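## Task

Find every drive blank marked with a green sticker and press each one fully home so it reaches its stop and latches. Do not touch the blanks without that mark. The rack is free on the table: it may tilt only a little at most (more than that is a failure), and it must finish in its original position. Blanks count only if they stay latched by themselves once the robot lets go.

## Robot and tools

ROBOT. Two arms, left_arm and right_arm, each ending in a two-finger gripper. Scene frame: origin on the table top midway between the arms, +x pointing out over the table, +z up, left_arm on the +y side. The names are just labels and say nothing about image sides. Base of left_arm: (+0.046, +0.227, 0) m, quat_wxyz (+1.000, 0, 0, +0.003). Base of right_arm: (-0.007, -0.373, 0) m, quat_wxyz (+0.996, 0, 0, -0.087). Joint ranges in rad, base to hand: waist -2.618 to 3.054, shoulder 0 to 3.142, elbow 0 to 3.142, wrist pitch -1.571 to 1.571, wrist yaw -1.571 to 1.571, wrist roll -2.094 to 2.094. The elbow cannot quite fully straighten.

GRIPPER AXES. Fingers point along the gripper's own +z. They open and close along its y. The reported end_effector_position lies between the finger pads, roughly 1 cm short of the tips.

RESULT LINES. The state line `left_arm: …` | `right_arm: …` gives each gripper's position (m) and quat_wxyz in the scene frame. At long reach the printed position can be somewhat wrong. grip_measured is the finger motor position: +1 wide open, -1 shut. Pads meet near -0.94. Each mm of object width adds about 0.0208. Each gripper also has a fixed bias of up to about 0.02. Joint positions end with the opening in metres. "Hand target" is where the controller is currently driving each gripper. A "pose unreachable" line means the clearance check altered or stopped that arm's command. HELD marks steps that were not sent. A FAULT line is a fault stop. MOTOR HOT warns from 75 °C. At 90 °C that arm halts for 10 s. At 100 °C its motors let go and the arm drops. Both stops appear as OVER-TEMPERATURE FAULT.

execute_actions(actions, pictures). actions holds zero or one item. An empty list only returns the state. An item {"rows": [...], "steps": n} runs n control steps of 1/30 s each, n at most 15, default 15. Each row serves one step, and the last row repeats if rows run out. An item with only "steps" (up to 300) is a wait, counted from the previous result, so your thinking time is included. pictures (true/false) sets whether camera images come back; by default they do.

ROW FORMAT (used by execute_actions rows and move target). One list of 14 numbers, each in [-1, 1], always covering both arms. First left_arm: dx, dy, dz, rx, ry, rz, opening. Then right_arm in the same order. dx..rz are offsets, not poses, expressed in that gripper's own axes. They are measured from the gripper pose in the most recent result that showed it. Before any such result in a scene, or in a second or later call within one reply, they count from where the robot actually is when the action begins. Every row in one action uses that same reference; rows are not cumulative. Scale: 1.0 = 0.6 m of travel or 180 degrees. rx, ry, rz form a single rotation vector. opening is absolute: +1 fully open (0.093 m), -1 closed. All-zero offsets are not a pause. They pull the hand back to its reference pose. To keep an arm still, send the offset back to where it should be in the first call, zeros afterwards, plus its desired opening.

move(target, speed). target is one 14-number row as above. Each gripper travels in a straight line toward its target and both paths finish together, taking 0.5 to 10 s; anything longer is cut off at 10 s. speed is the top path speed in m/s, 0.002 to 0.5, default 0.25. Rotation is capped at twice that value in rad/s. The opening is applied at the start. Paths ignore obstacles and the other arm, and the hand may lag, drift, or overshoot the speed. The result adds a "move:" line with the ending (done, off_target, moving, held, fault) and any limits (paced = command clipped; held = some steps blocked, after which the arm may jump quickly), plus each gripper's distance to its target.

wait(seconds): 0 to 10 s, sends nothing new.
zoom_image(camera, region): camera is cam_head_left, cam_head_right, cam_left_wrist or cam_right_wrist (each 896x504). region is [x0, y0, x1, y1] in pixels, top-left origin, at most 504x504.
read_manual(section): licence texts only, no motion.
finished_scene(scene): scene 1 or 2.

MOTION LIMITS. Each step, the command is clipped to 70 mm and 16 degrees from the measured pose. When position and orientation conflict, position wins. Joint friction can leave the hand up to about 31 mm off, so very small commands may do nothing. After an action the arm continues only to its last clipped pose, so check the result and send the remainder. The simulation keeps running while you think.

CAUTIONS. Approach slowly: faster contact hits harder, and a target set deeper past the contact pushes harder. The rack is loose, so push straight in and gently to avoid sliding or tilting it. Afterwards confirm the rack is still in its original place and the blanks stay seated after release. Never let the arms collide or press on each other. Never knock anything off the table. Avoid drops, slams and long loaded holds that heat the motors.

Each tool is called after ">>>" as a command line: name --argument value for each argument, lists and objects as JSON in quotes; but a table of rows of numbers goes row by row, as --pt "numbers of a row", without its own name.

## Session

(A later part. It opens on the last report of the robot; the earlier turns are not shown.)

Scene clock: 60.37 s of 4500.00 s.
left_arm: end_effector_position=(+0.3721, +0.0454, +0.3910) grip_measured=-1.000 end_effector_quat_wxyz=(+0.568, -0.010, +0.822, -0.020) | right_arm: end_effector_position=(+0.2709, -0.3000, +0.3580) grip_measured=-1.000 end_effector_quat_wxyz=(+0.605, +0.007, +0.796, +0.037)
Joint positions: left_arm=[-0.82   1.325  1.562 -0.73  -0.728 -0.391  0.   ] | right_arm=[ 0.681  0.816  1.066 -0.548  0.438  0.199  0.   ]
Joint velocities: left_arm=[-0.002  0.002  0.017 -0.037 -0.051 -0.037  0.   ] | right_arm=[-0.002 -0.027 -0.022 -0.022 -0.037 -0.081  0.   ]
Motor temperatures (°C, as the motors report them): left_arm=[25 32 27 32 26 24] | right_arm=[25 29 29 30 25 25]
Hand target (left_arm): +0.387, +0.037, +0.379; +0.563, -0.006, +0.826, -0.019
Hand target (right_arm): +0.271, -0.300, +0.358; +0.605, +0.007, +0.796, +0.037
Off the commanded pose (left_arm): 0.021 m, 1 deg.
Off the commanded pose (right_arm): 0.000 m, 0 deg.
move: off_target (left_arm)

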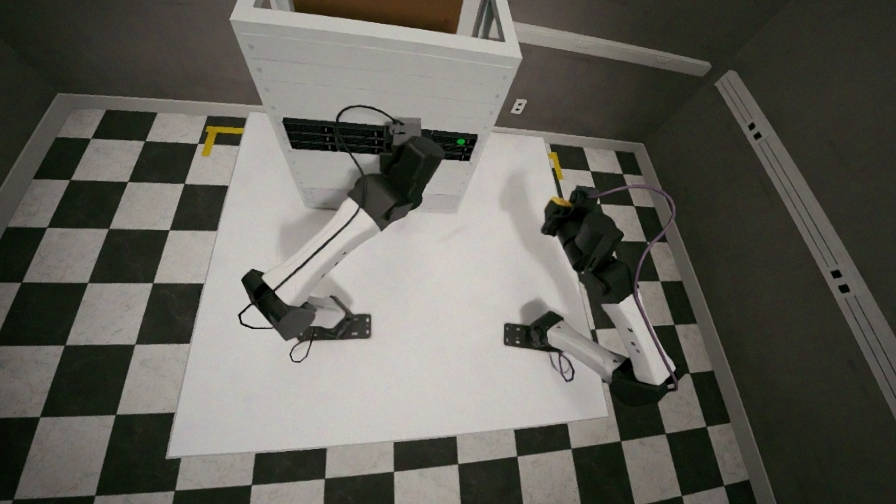

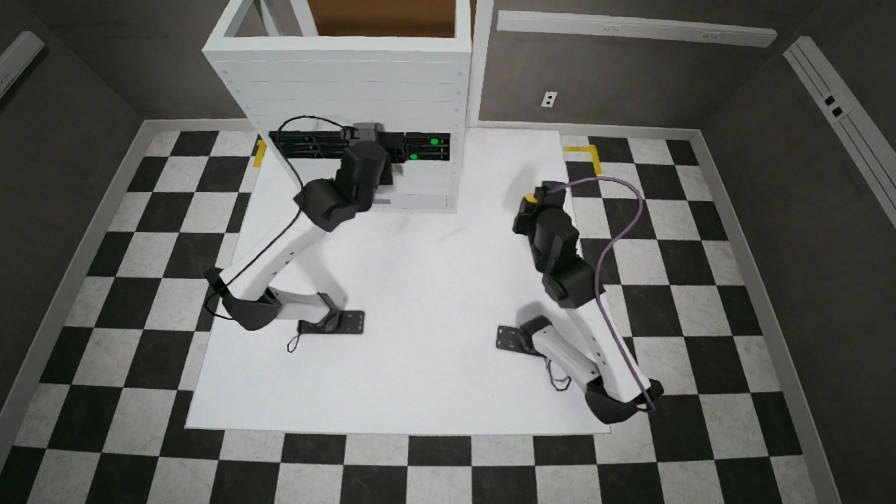

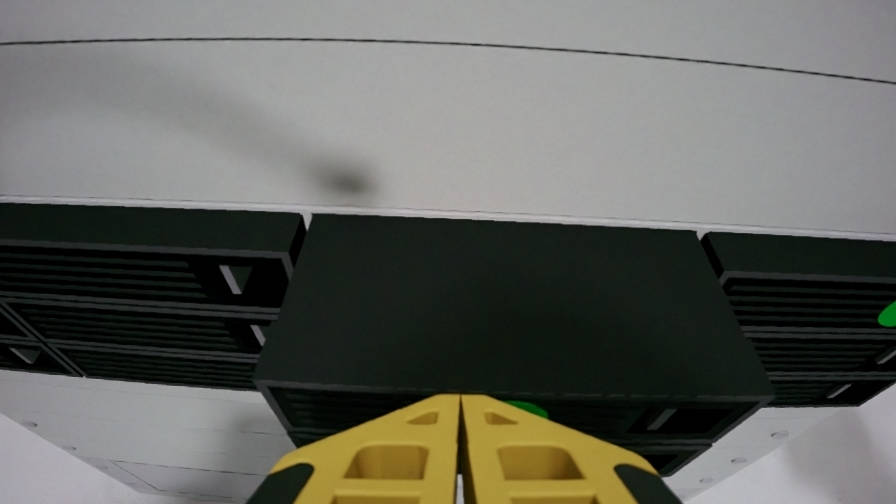

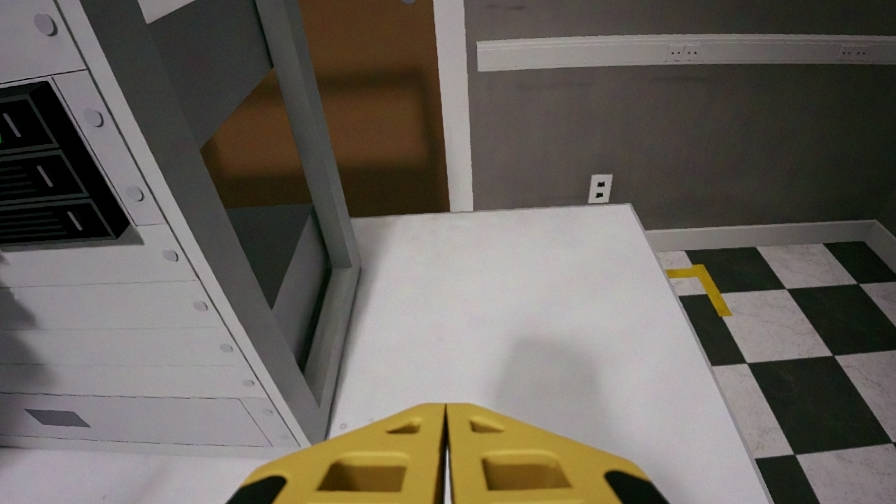

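Slightly high; lower first.

>>> move --target '[0.035,0,0.005,0,0,0,-1,0,0,0,0,0,0,-1]' --speed 0.04

Scene clock: 62.37 s of 4500.00 s.
left_arm: end_effector_position=(+0.3710, +0.0426, +0.3690) grip_measured=-1.000 end_effector_quat_wxyz=(+0.561, -0.003, +0.828, -0.015) | right_arm: end_effector_position=(+0.2709, -0.3000, +0.3580) grip_measured=-1.000 end_effector_quat_wxyz=(+0.605, +0.007, +0.796, +0.037)
Joint positions: left_arm=[-0.828  1.306  1.472 -0.685 -0.73  -0.394  0.   ] | right_arm=[ 0.681  0.816  1.066 -0.548  0.438  0.199  0.   ]
Joint velocities: left_arm=[ 0.002 -0.012 -0.002 -0.007  0.037 -0.022  0.   ] | right_arm=[ 0.007 -0.002 -0.002  0.007 -0.007 -0.007  0.   ]
Motor temperatures (°C, as the motors report them): left_arm=[25 31 27 32 26 24] | right_arm=[25 28 29 30 25 25]
Hand target (left_arm): +0.367, +0.044, +0.371; +0.568, -0.010, +0.823, -0.021
Hand target (right_arm): +0.271, -0.300, +0.358; +0.605, +0.007, +0.796, +0.037
Off the commanded pose (left_arm): 0.004 m, 1 deg.
Off the commanded pose (right_arm): 0.000 m, 0 deg.
move: done

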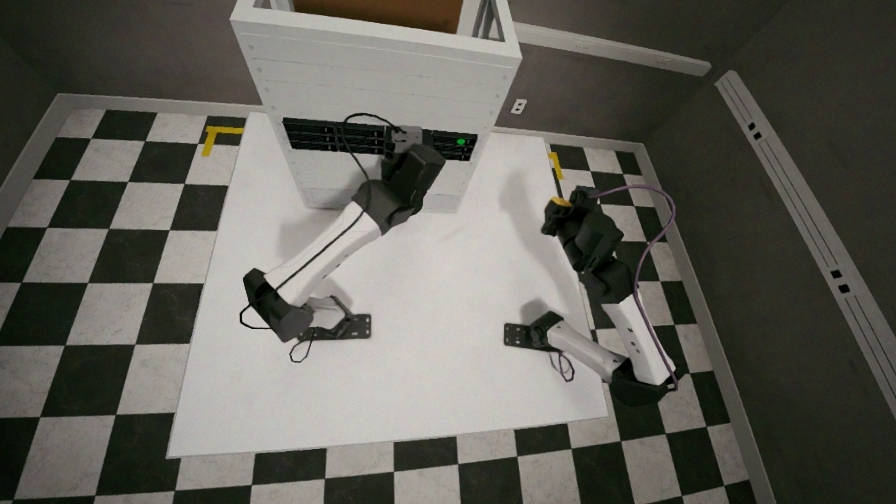

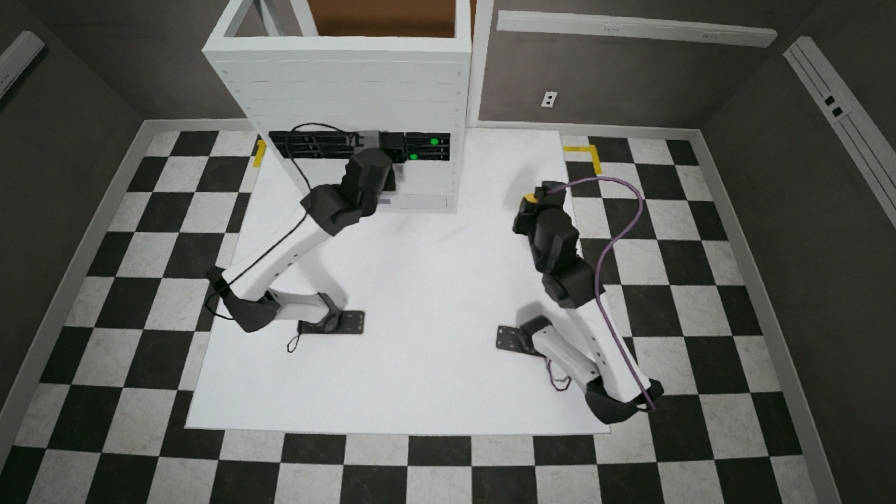

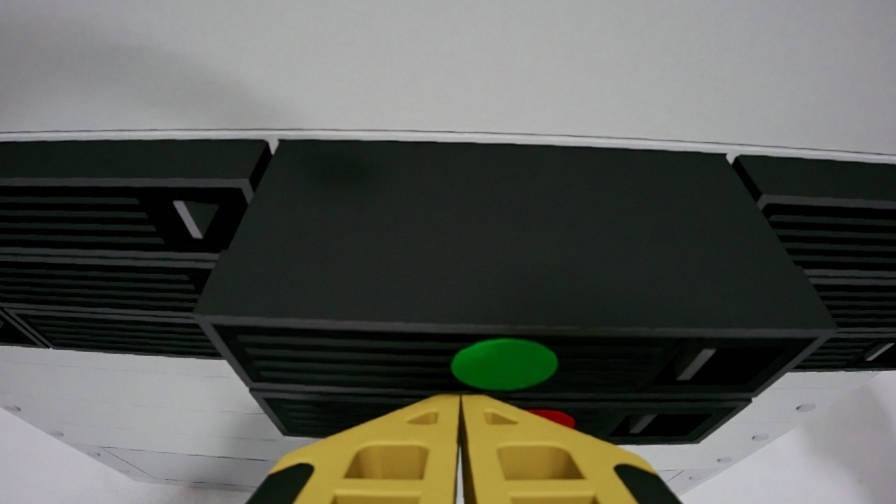

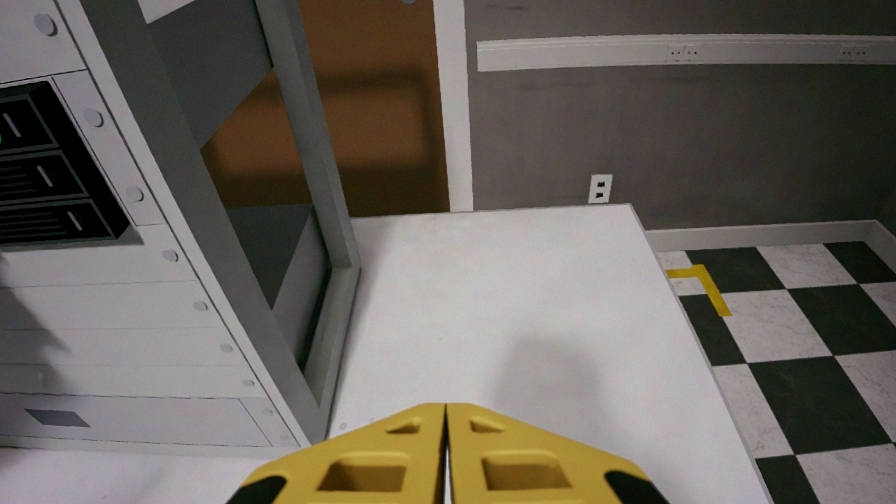

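>>> move --target '[-0.025,0,-0.012,0,0,0,-1,0,0,0,0,0,0,-1]' --speed 0.04

Scene clock: 64.23 s of 4500.00 s.
left_arm: end_effector_position=(+0.3682, +0.0456, +0.3908) grip_measured=-1.000 end_effector_quat_wxyz=(+0.571, -0.010, +0.821, -0.025) | right_arm: end_effector_position=(+0.2709, -0.3000, +0.3580) grip_measured=-1.000 end_effector_quat_wxyz=(+0.605, +0.007, +0.796, +0.037)
Joint positions: left_arm=[-0.828  1.306  1.541 -0.719 -0.73  -0.394  0.   ] | right_arm=[ 0.681  0.816  1.066 -0.548  0.438  0.199  0.   ]
Joint velocities: left_arm=[-0.007 -0.002  0.012 -0.051 -0.066 -0.022  0.   ] | right_arm=[-0.002  0.002 -0.007  0.066 -0.051 -0.081  0.   ]
Motor temperatures (°C, as the motors report them): left_arm=[25 31 27 32 26 24] | right_arm=[25 28 30 30 25 25]
Hand target (left_arm): +0.370, +0.043, +0.385; +0.562, -0.003, +0.827, -0.015
Hand target (right_arm): +0.271, -0.300, +0.358; +0.605, +0.007, +0.796, +0.037
Off the commanded pose (left_arm): 0.006 m, 2 deg.
Off the commanded pose (right_arm): 0.000 m, 0 deg.
move: done

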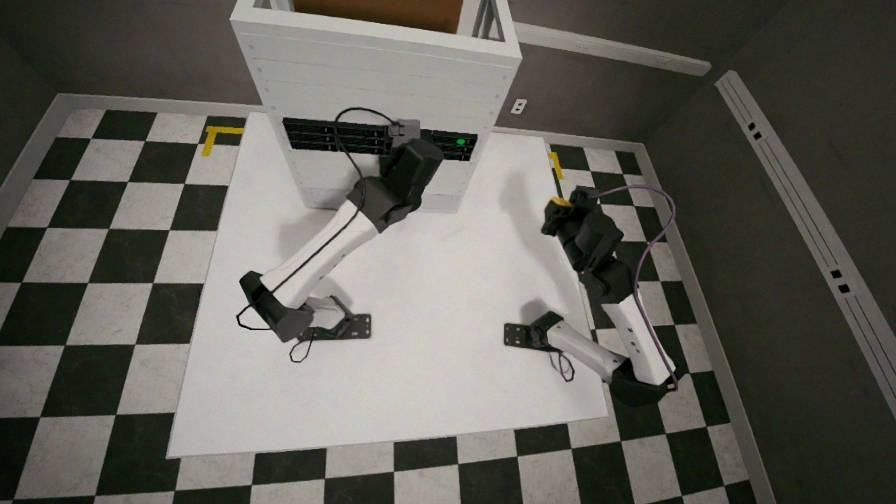

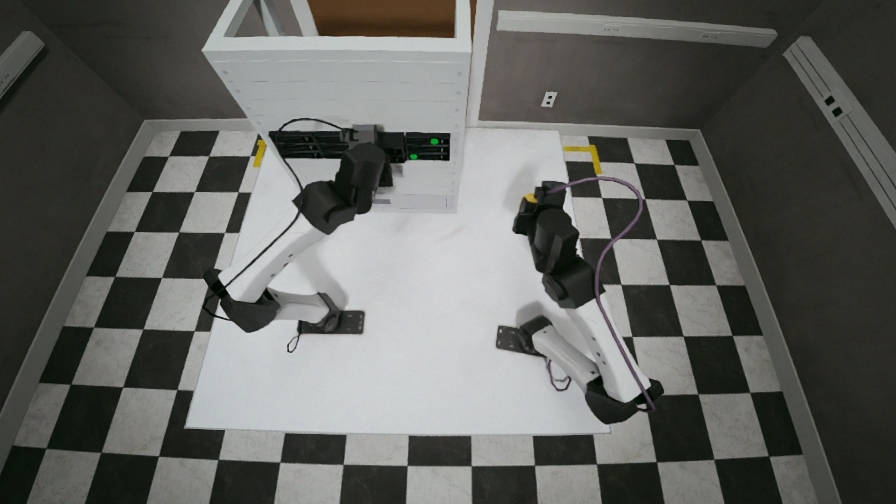

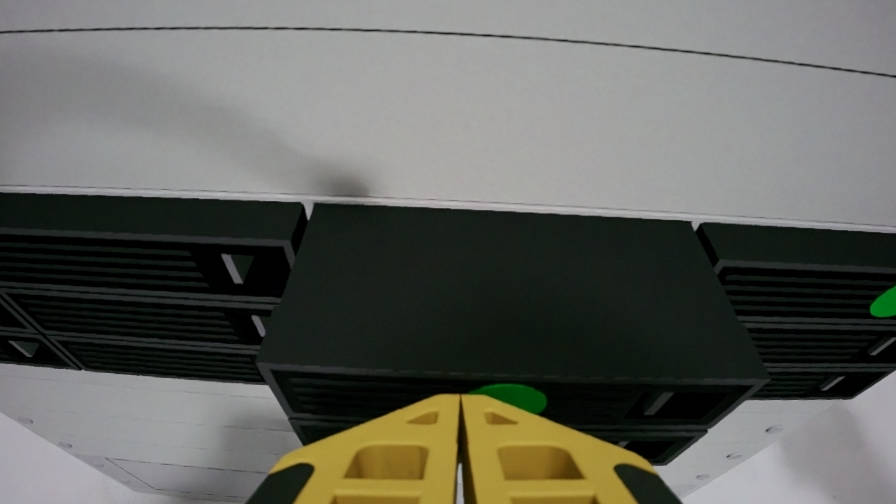

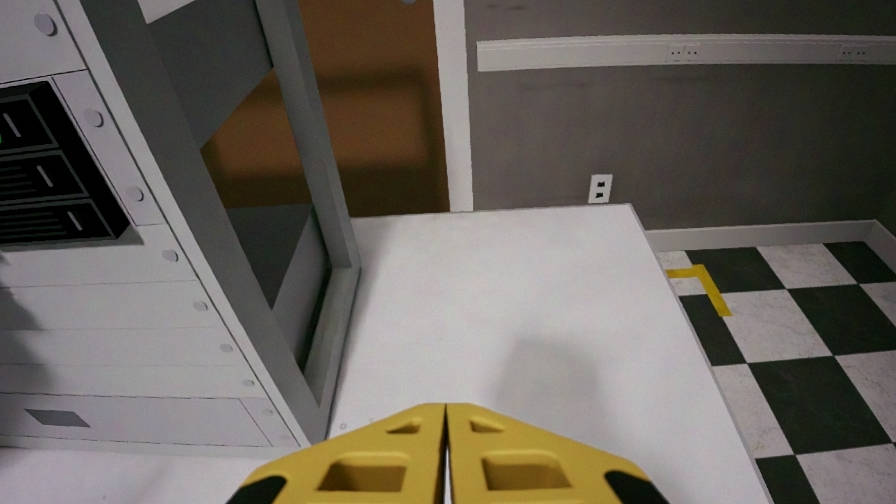

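>>> move --target '[0.005,0,0.07,0,0.01,0,-1,0,0,0,0,0,0,-1]' --speed 0.03

Scene clock: 66.87 s of 4500.00 s.
left_arm: end_effector_position=(+0.3878, +0.0501, +0.3897) grip_measured=-1.000 end_effector_quat_wxyz=(+0.568, -0.011, +0.822, -0.042) | right_arm: end_effector_position=(+0.2709, -0.3000, +0.3580) grip_measured=-1.000 end_effector_quat_wxyz=(+0.605, +0.007, +0.796, +0.037)
Joint positions: left_arm=[-0.745  1.325  1.541 -0.664 -0.629 -0.362  0.   ] | right_arm=[ 0.681  0.816  1.066 -0.548  0.438  0.199  0.   ]
Joint velocities: left_arm=[-0.002  0.022  0.012  0.007 -0.066  0.022  0.   ] | right_arm=[-0.007 -0.007 -0.012  0.022 -0.037  0.007  0.   ]
Motor temperatures (°C, as the motors report them): left_arm=[25 31 27 33 26 24] | right_arm=[25 28 30 30 25 25]
Hand target (left_arm): +0.405, +0.046, +0.372; +0.558, -0.010, +0.829, -0.026
Hand target (right_arm): +0.271, -0.300, +0.358; +0.605, +0.007, +0.796, +0.037
Off the commanded pose (left_arm): 0.025 m, 2 deg.
Off the commanded pose (right_arm): 0.000 m, 0 deg.
move: off_target (left_arm)

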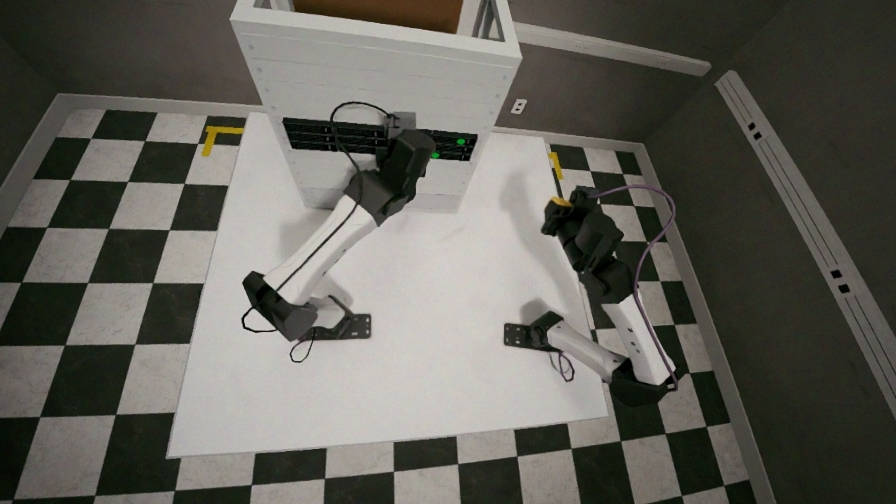

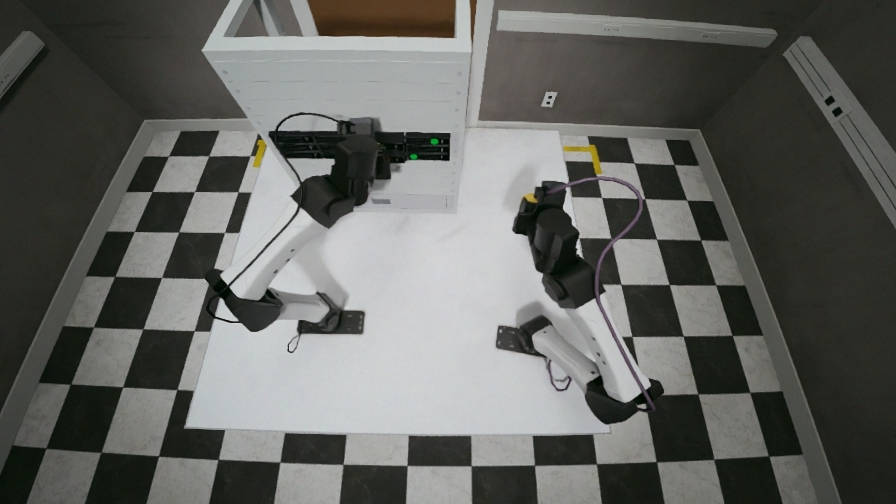

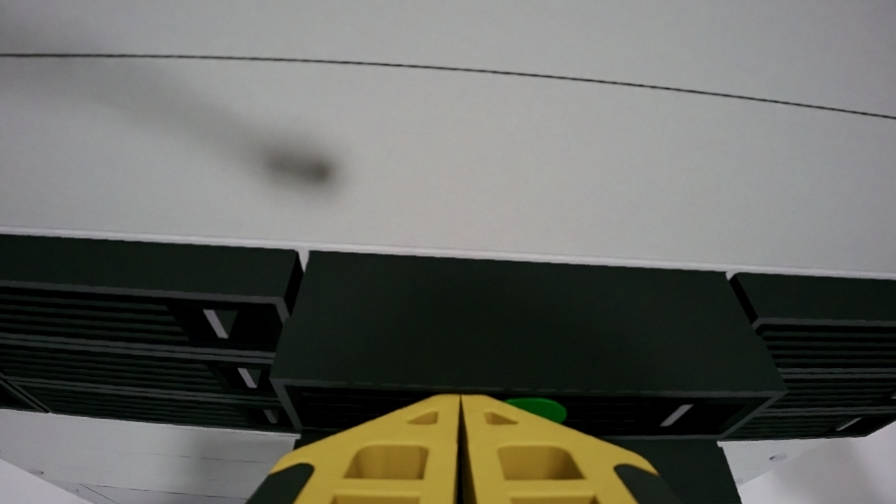

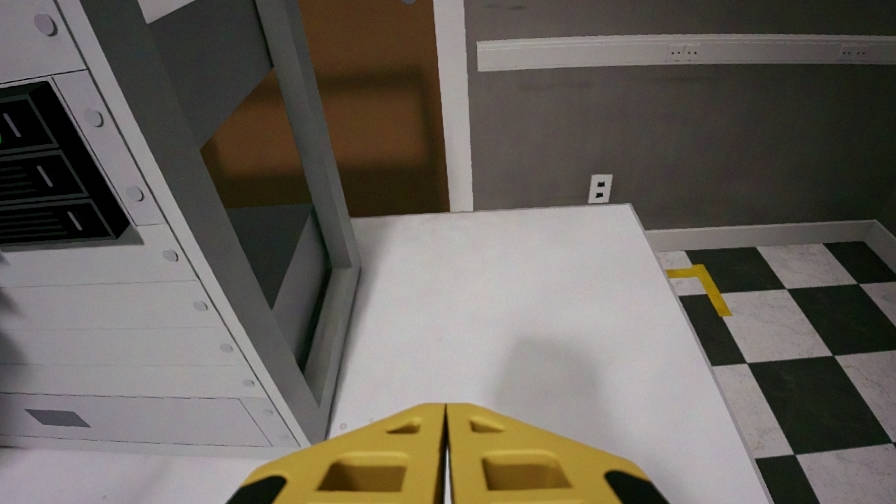

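>>> move --target '[-0.01,0,0.115,0,0,0,-1,0,0,0,0,0,0,-1]' --speed 0.03

>>> move --target '[0.02,0,-0.15,0,0,0,-1,0,0,0,0,0,0,-1]' --speed 0.15

Scene clock: 72.63 s of 4500.00 s.
left_arm: end_effector_position=(+0.4095, +0.0508, +0.3893) grip_measured=-1.000 end_effector_quat_wxyz=(+0.566, +0.010, +0.822, -0.065) | right_arm: end_effector_position=(+0.2709, -0.3000, +0.3580) grip_measured=-1.000 end_effector_quat_wxyz=(+0.605, +0.007, +0.796, +0.037)
Joint positions: left_arm=[-0.654  1.351  1.548 -0.604 -0.485 -0.301  0.   ] | right_arm=[ 0.681  0.816  1.066 -0.548  0.438  0.199  0.   ]
Joint velocities: left_arm=[ 0.002 -0.002 -0.012 -0.066 -0.037 -0.066  0.   ] | right_arm=[-0.002  0.002 -0.007 -0.022 -0.007 -0.007  0.   ]
Motor temperatures (°C, as the motors report them): left_arm=[25 30 28 34 26 24] | right_arm=[25 27 30 31 25 25]
Hand target (left_arm): +0.449, +0.052, +0.368; +0.568, -0.011, +0.822, -0.041
Hand target (right_arm): +0.271, -0.300, +0.358; +0.605, +0.007, +0.796, +0.037
Off the commanded pose (left_arm): 0.049 m, 4 deg.
Off the commanded pose (right_arm): 0.000 m, 0 deg.
After step 90, 0.23 s passed at rest.
move: off_target (left_arm)

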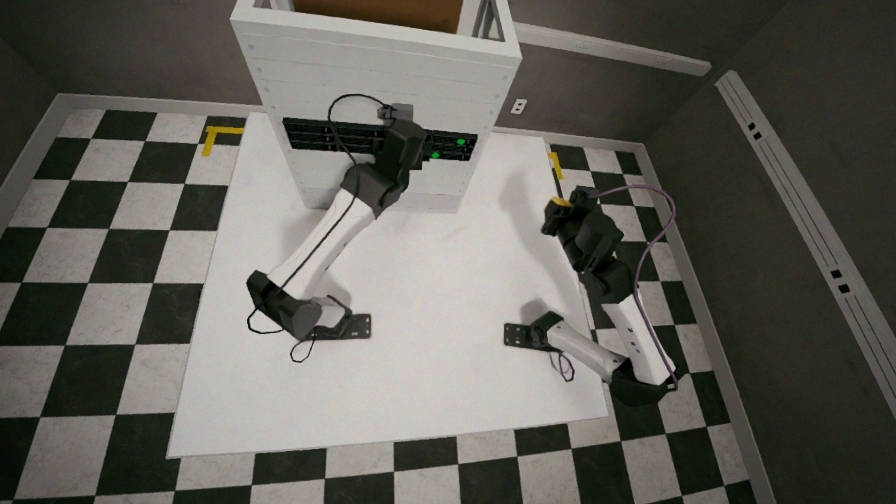

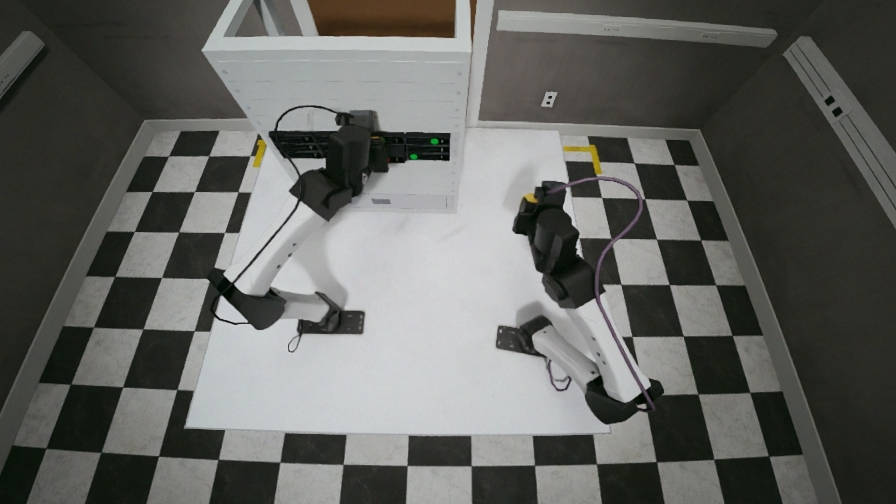

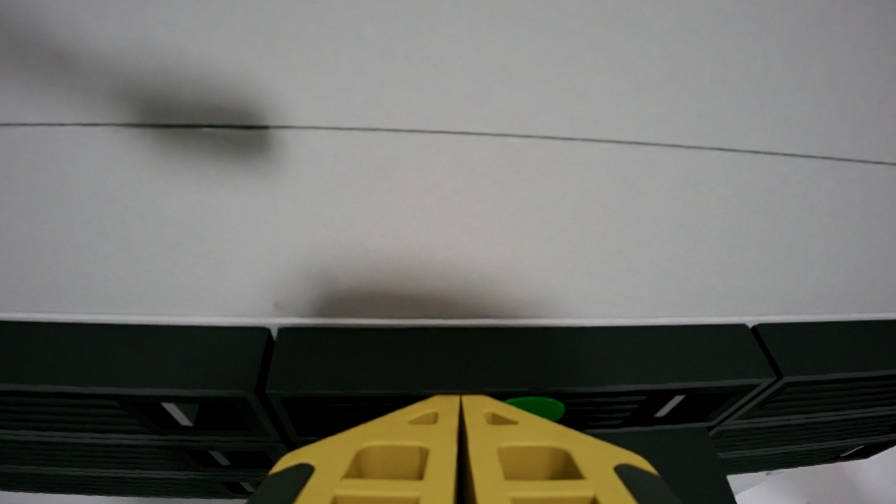

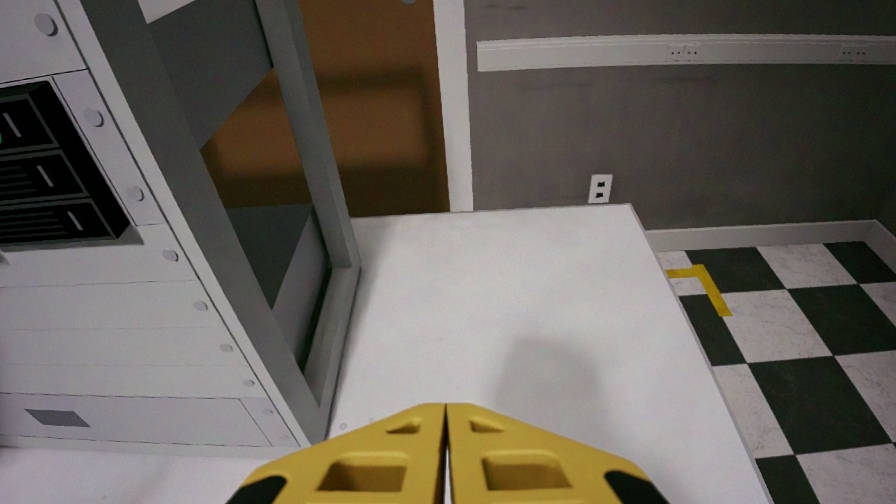

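Scene clock: 73.87 s of 4500.00 s.
left_arm: end_effector_position=(+0.3254, +0.0542, +0.4066) grip_measured=-1.000 end_effector_quat_wxyz=(+0.564, +0.014, +0.823, -0.066) | right_arm: end_effector_position=(+0.2709, -0.3000, +0.3580) grip_measured=-1.000 end_effector_quat_wxyz=(+0.605, +0.007, +0.796, +0.037)
Joint positions: left_arm=[-0.897  1.189  1.548 -0.841 -0.698 -0.424  0.   ] | right_arm=[ 0.681  0.816  1.066 -0.548  0.438  0.199  0.   ]
Joint velocities: left_arm=[ 0.002 -0.007 -0.037  0.007 -0.007 -0.066  0.   ] | right_arm=[-0.007 -0.012 -0.007  0.022 -0.095  0.066  0.   ]
Motor temperatures (°C, as the motors report them): left_arm=[25 30 28 34 26 24] | right_arm=[25 27 30 31 25 25]
Hand target (left_arm): +0.321, +0.059, +0.411; +0.565, +0.010, +0.823, -0.066
Hand target (right_arm): +0.271, -0.300, +0.358; +0.605, +0.007, +0.796, +0.037
Off the commanded pose (left_arm): 0.008 m, 0 deg.
Off the commanded pose (right_arm): 0.000 m, 0 deg.
move: done

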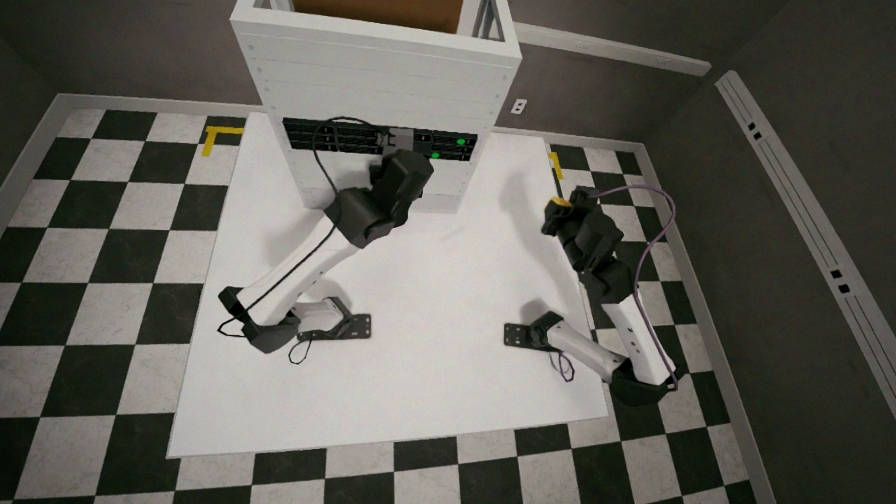

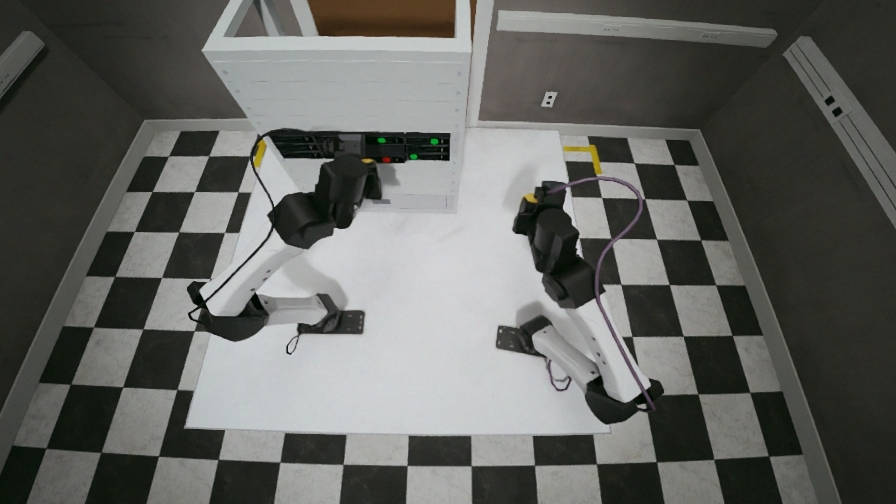

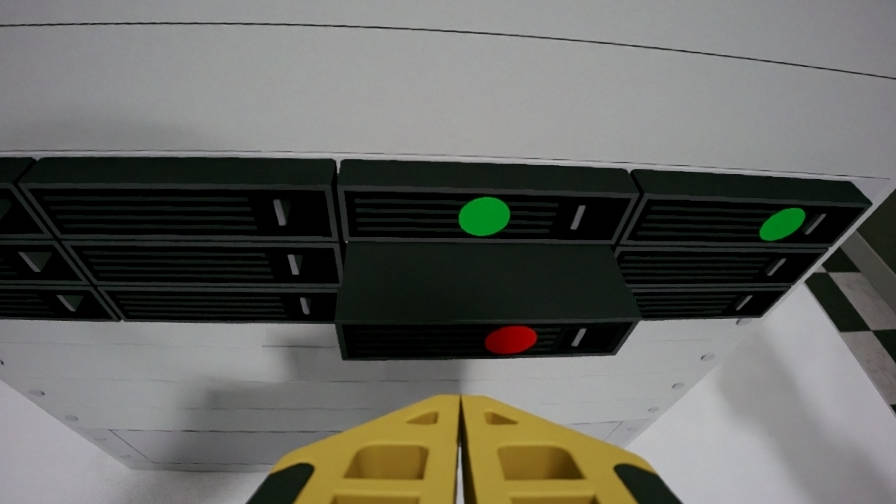

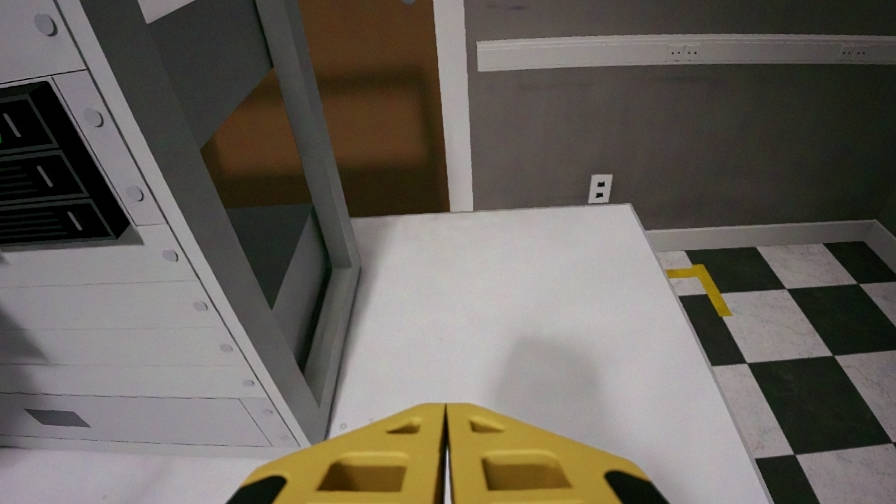

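>>> zoom_image --camera "cam_left_wrist" --region '[280,140,400,260]'

>>> zoom_image --camera "cam_left_wrist" --region '[570,150,690,270]'

Region (280, 140, 400, 260) of cam_left_wrist's 896x504 image, scaled by 4.200, with more detail than that image has.

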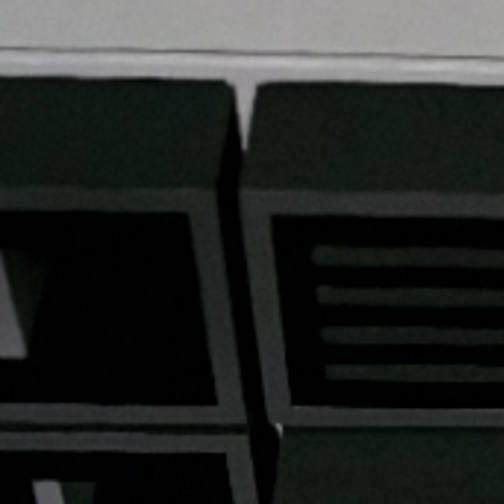

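Region (570, 150, 690, 270) of cam_left_wrist's 896x504 image, scaled by 4.200, with more detail than that image has.

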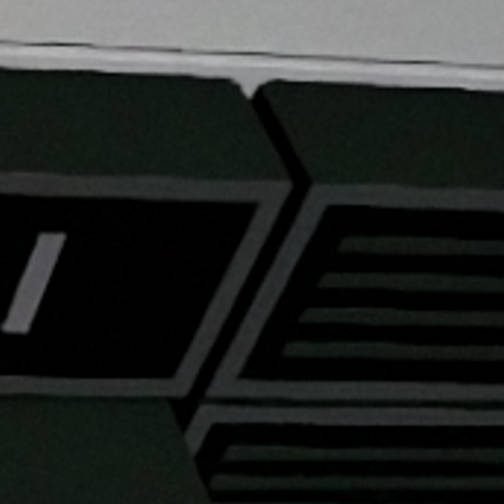

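>>> finished_scene --scene 1

The scene is finished: the task was done.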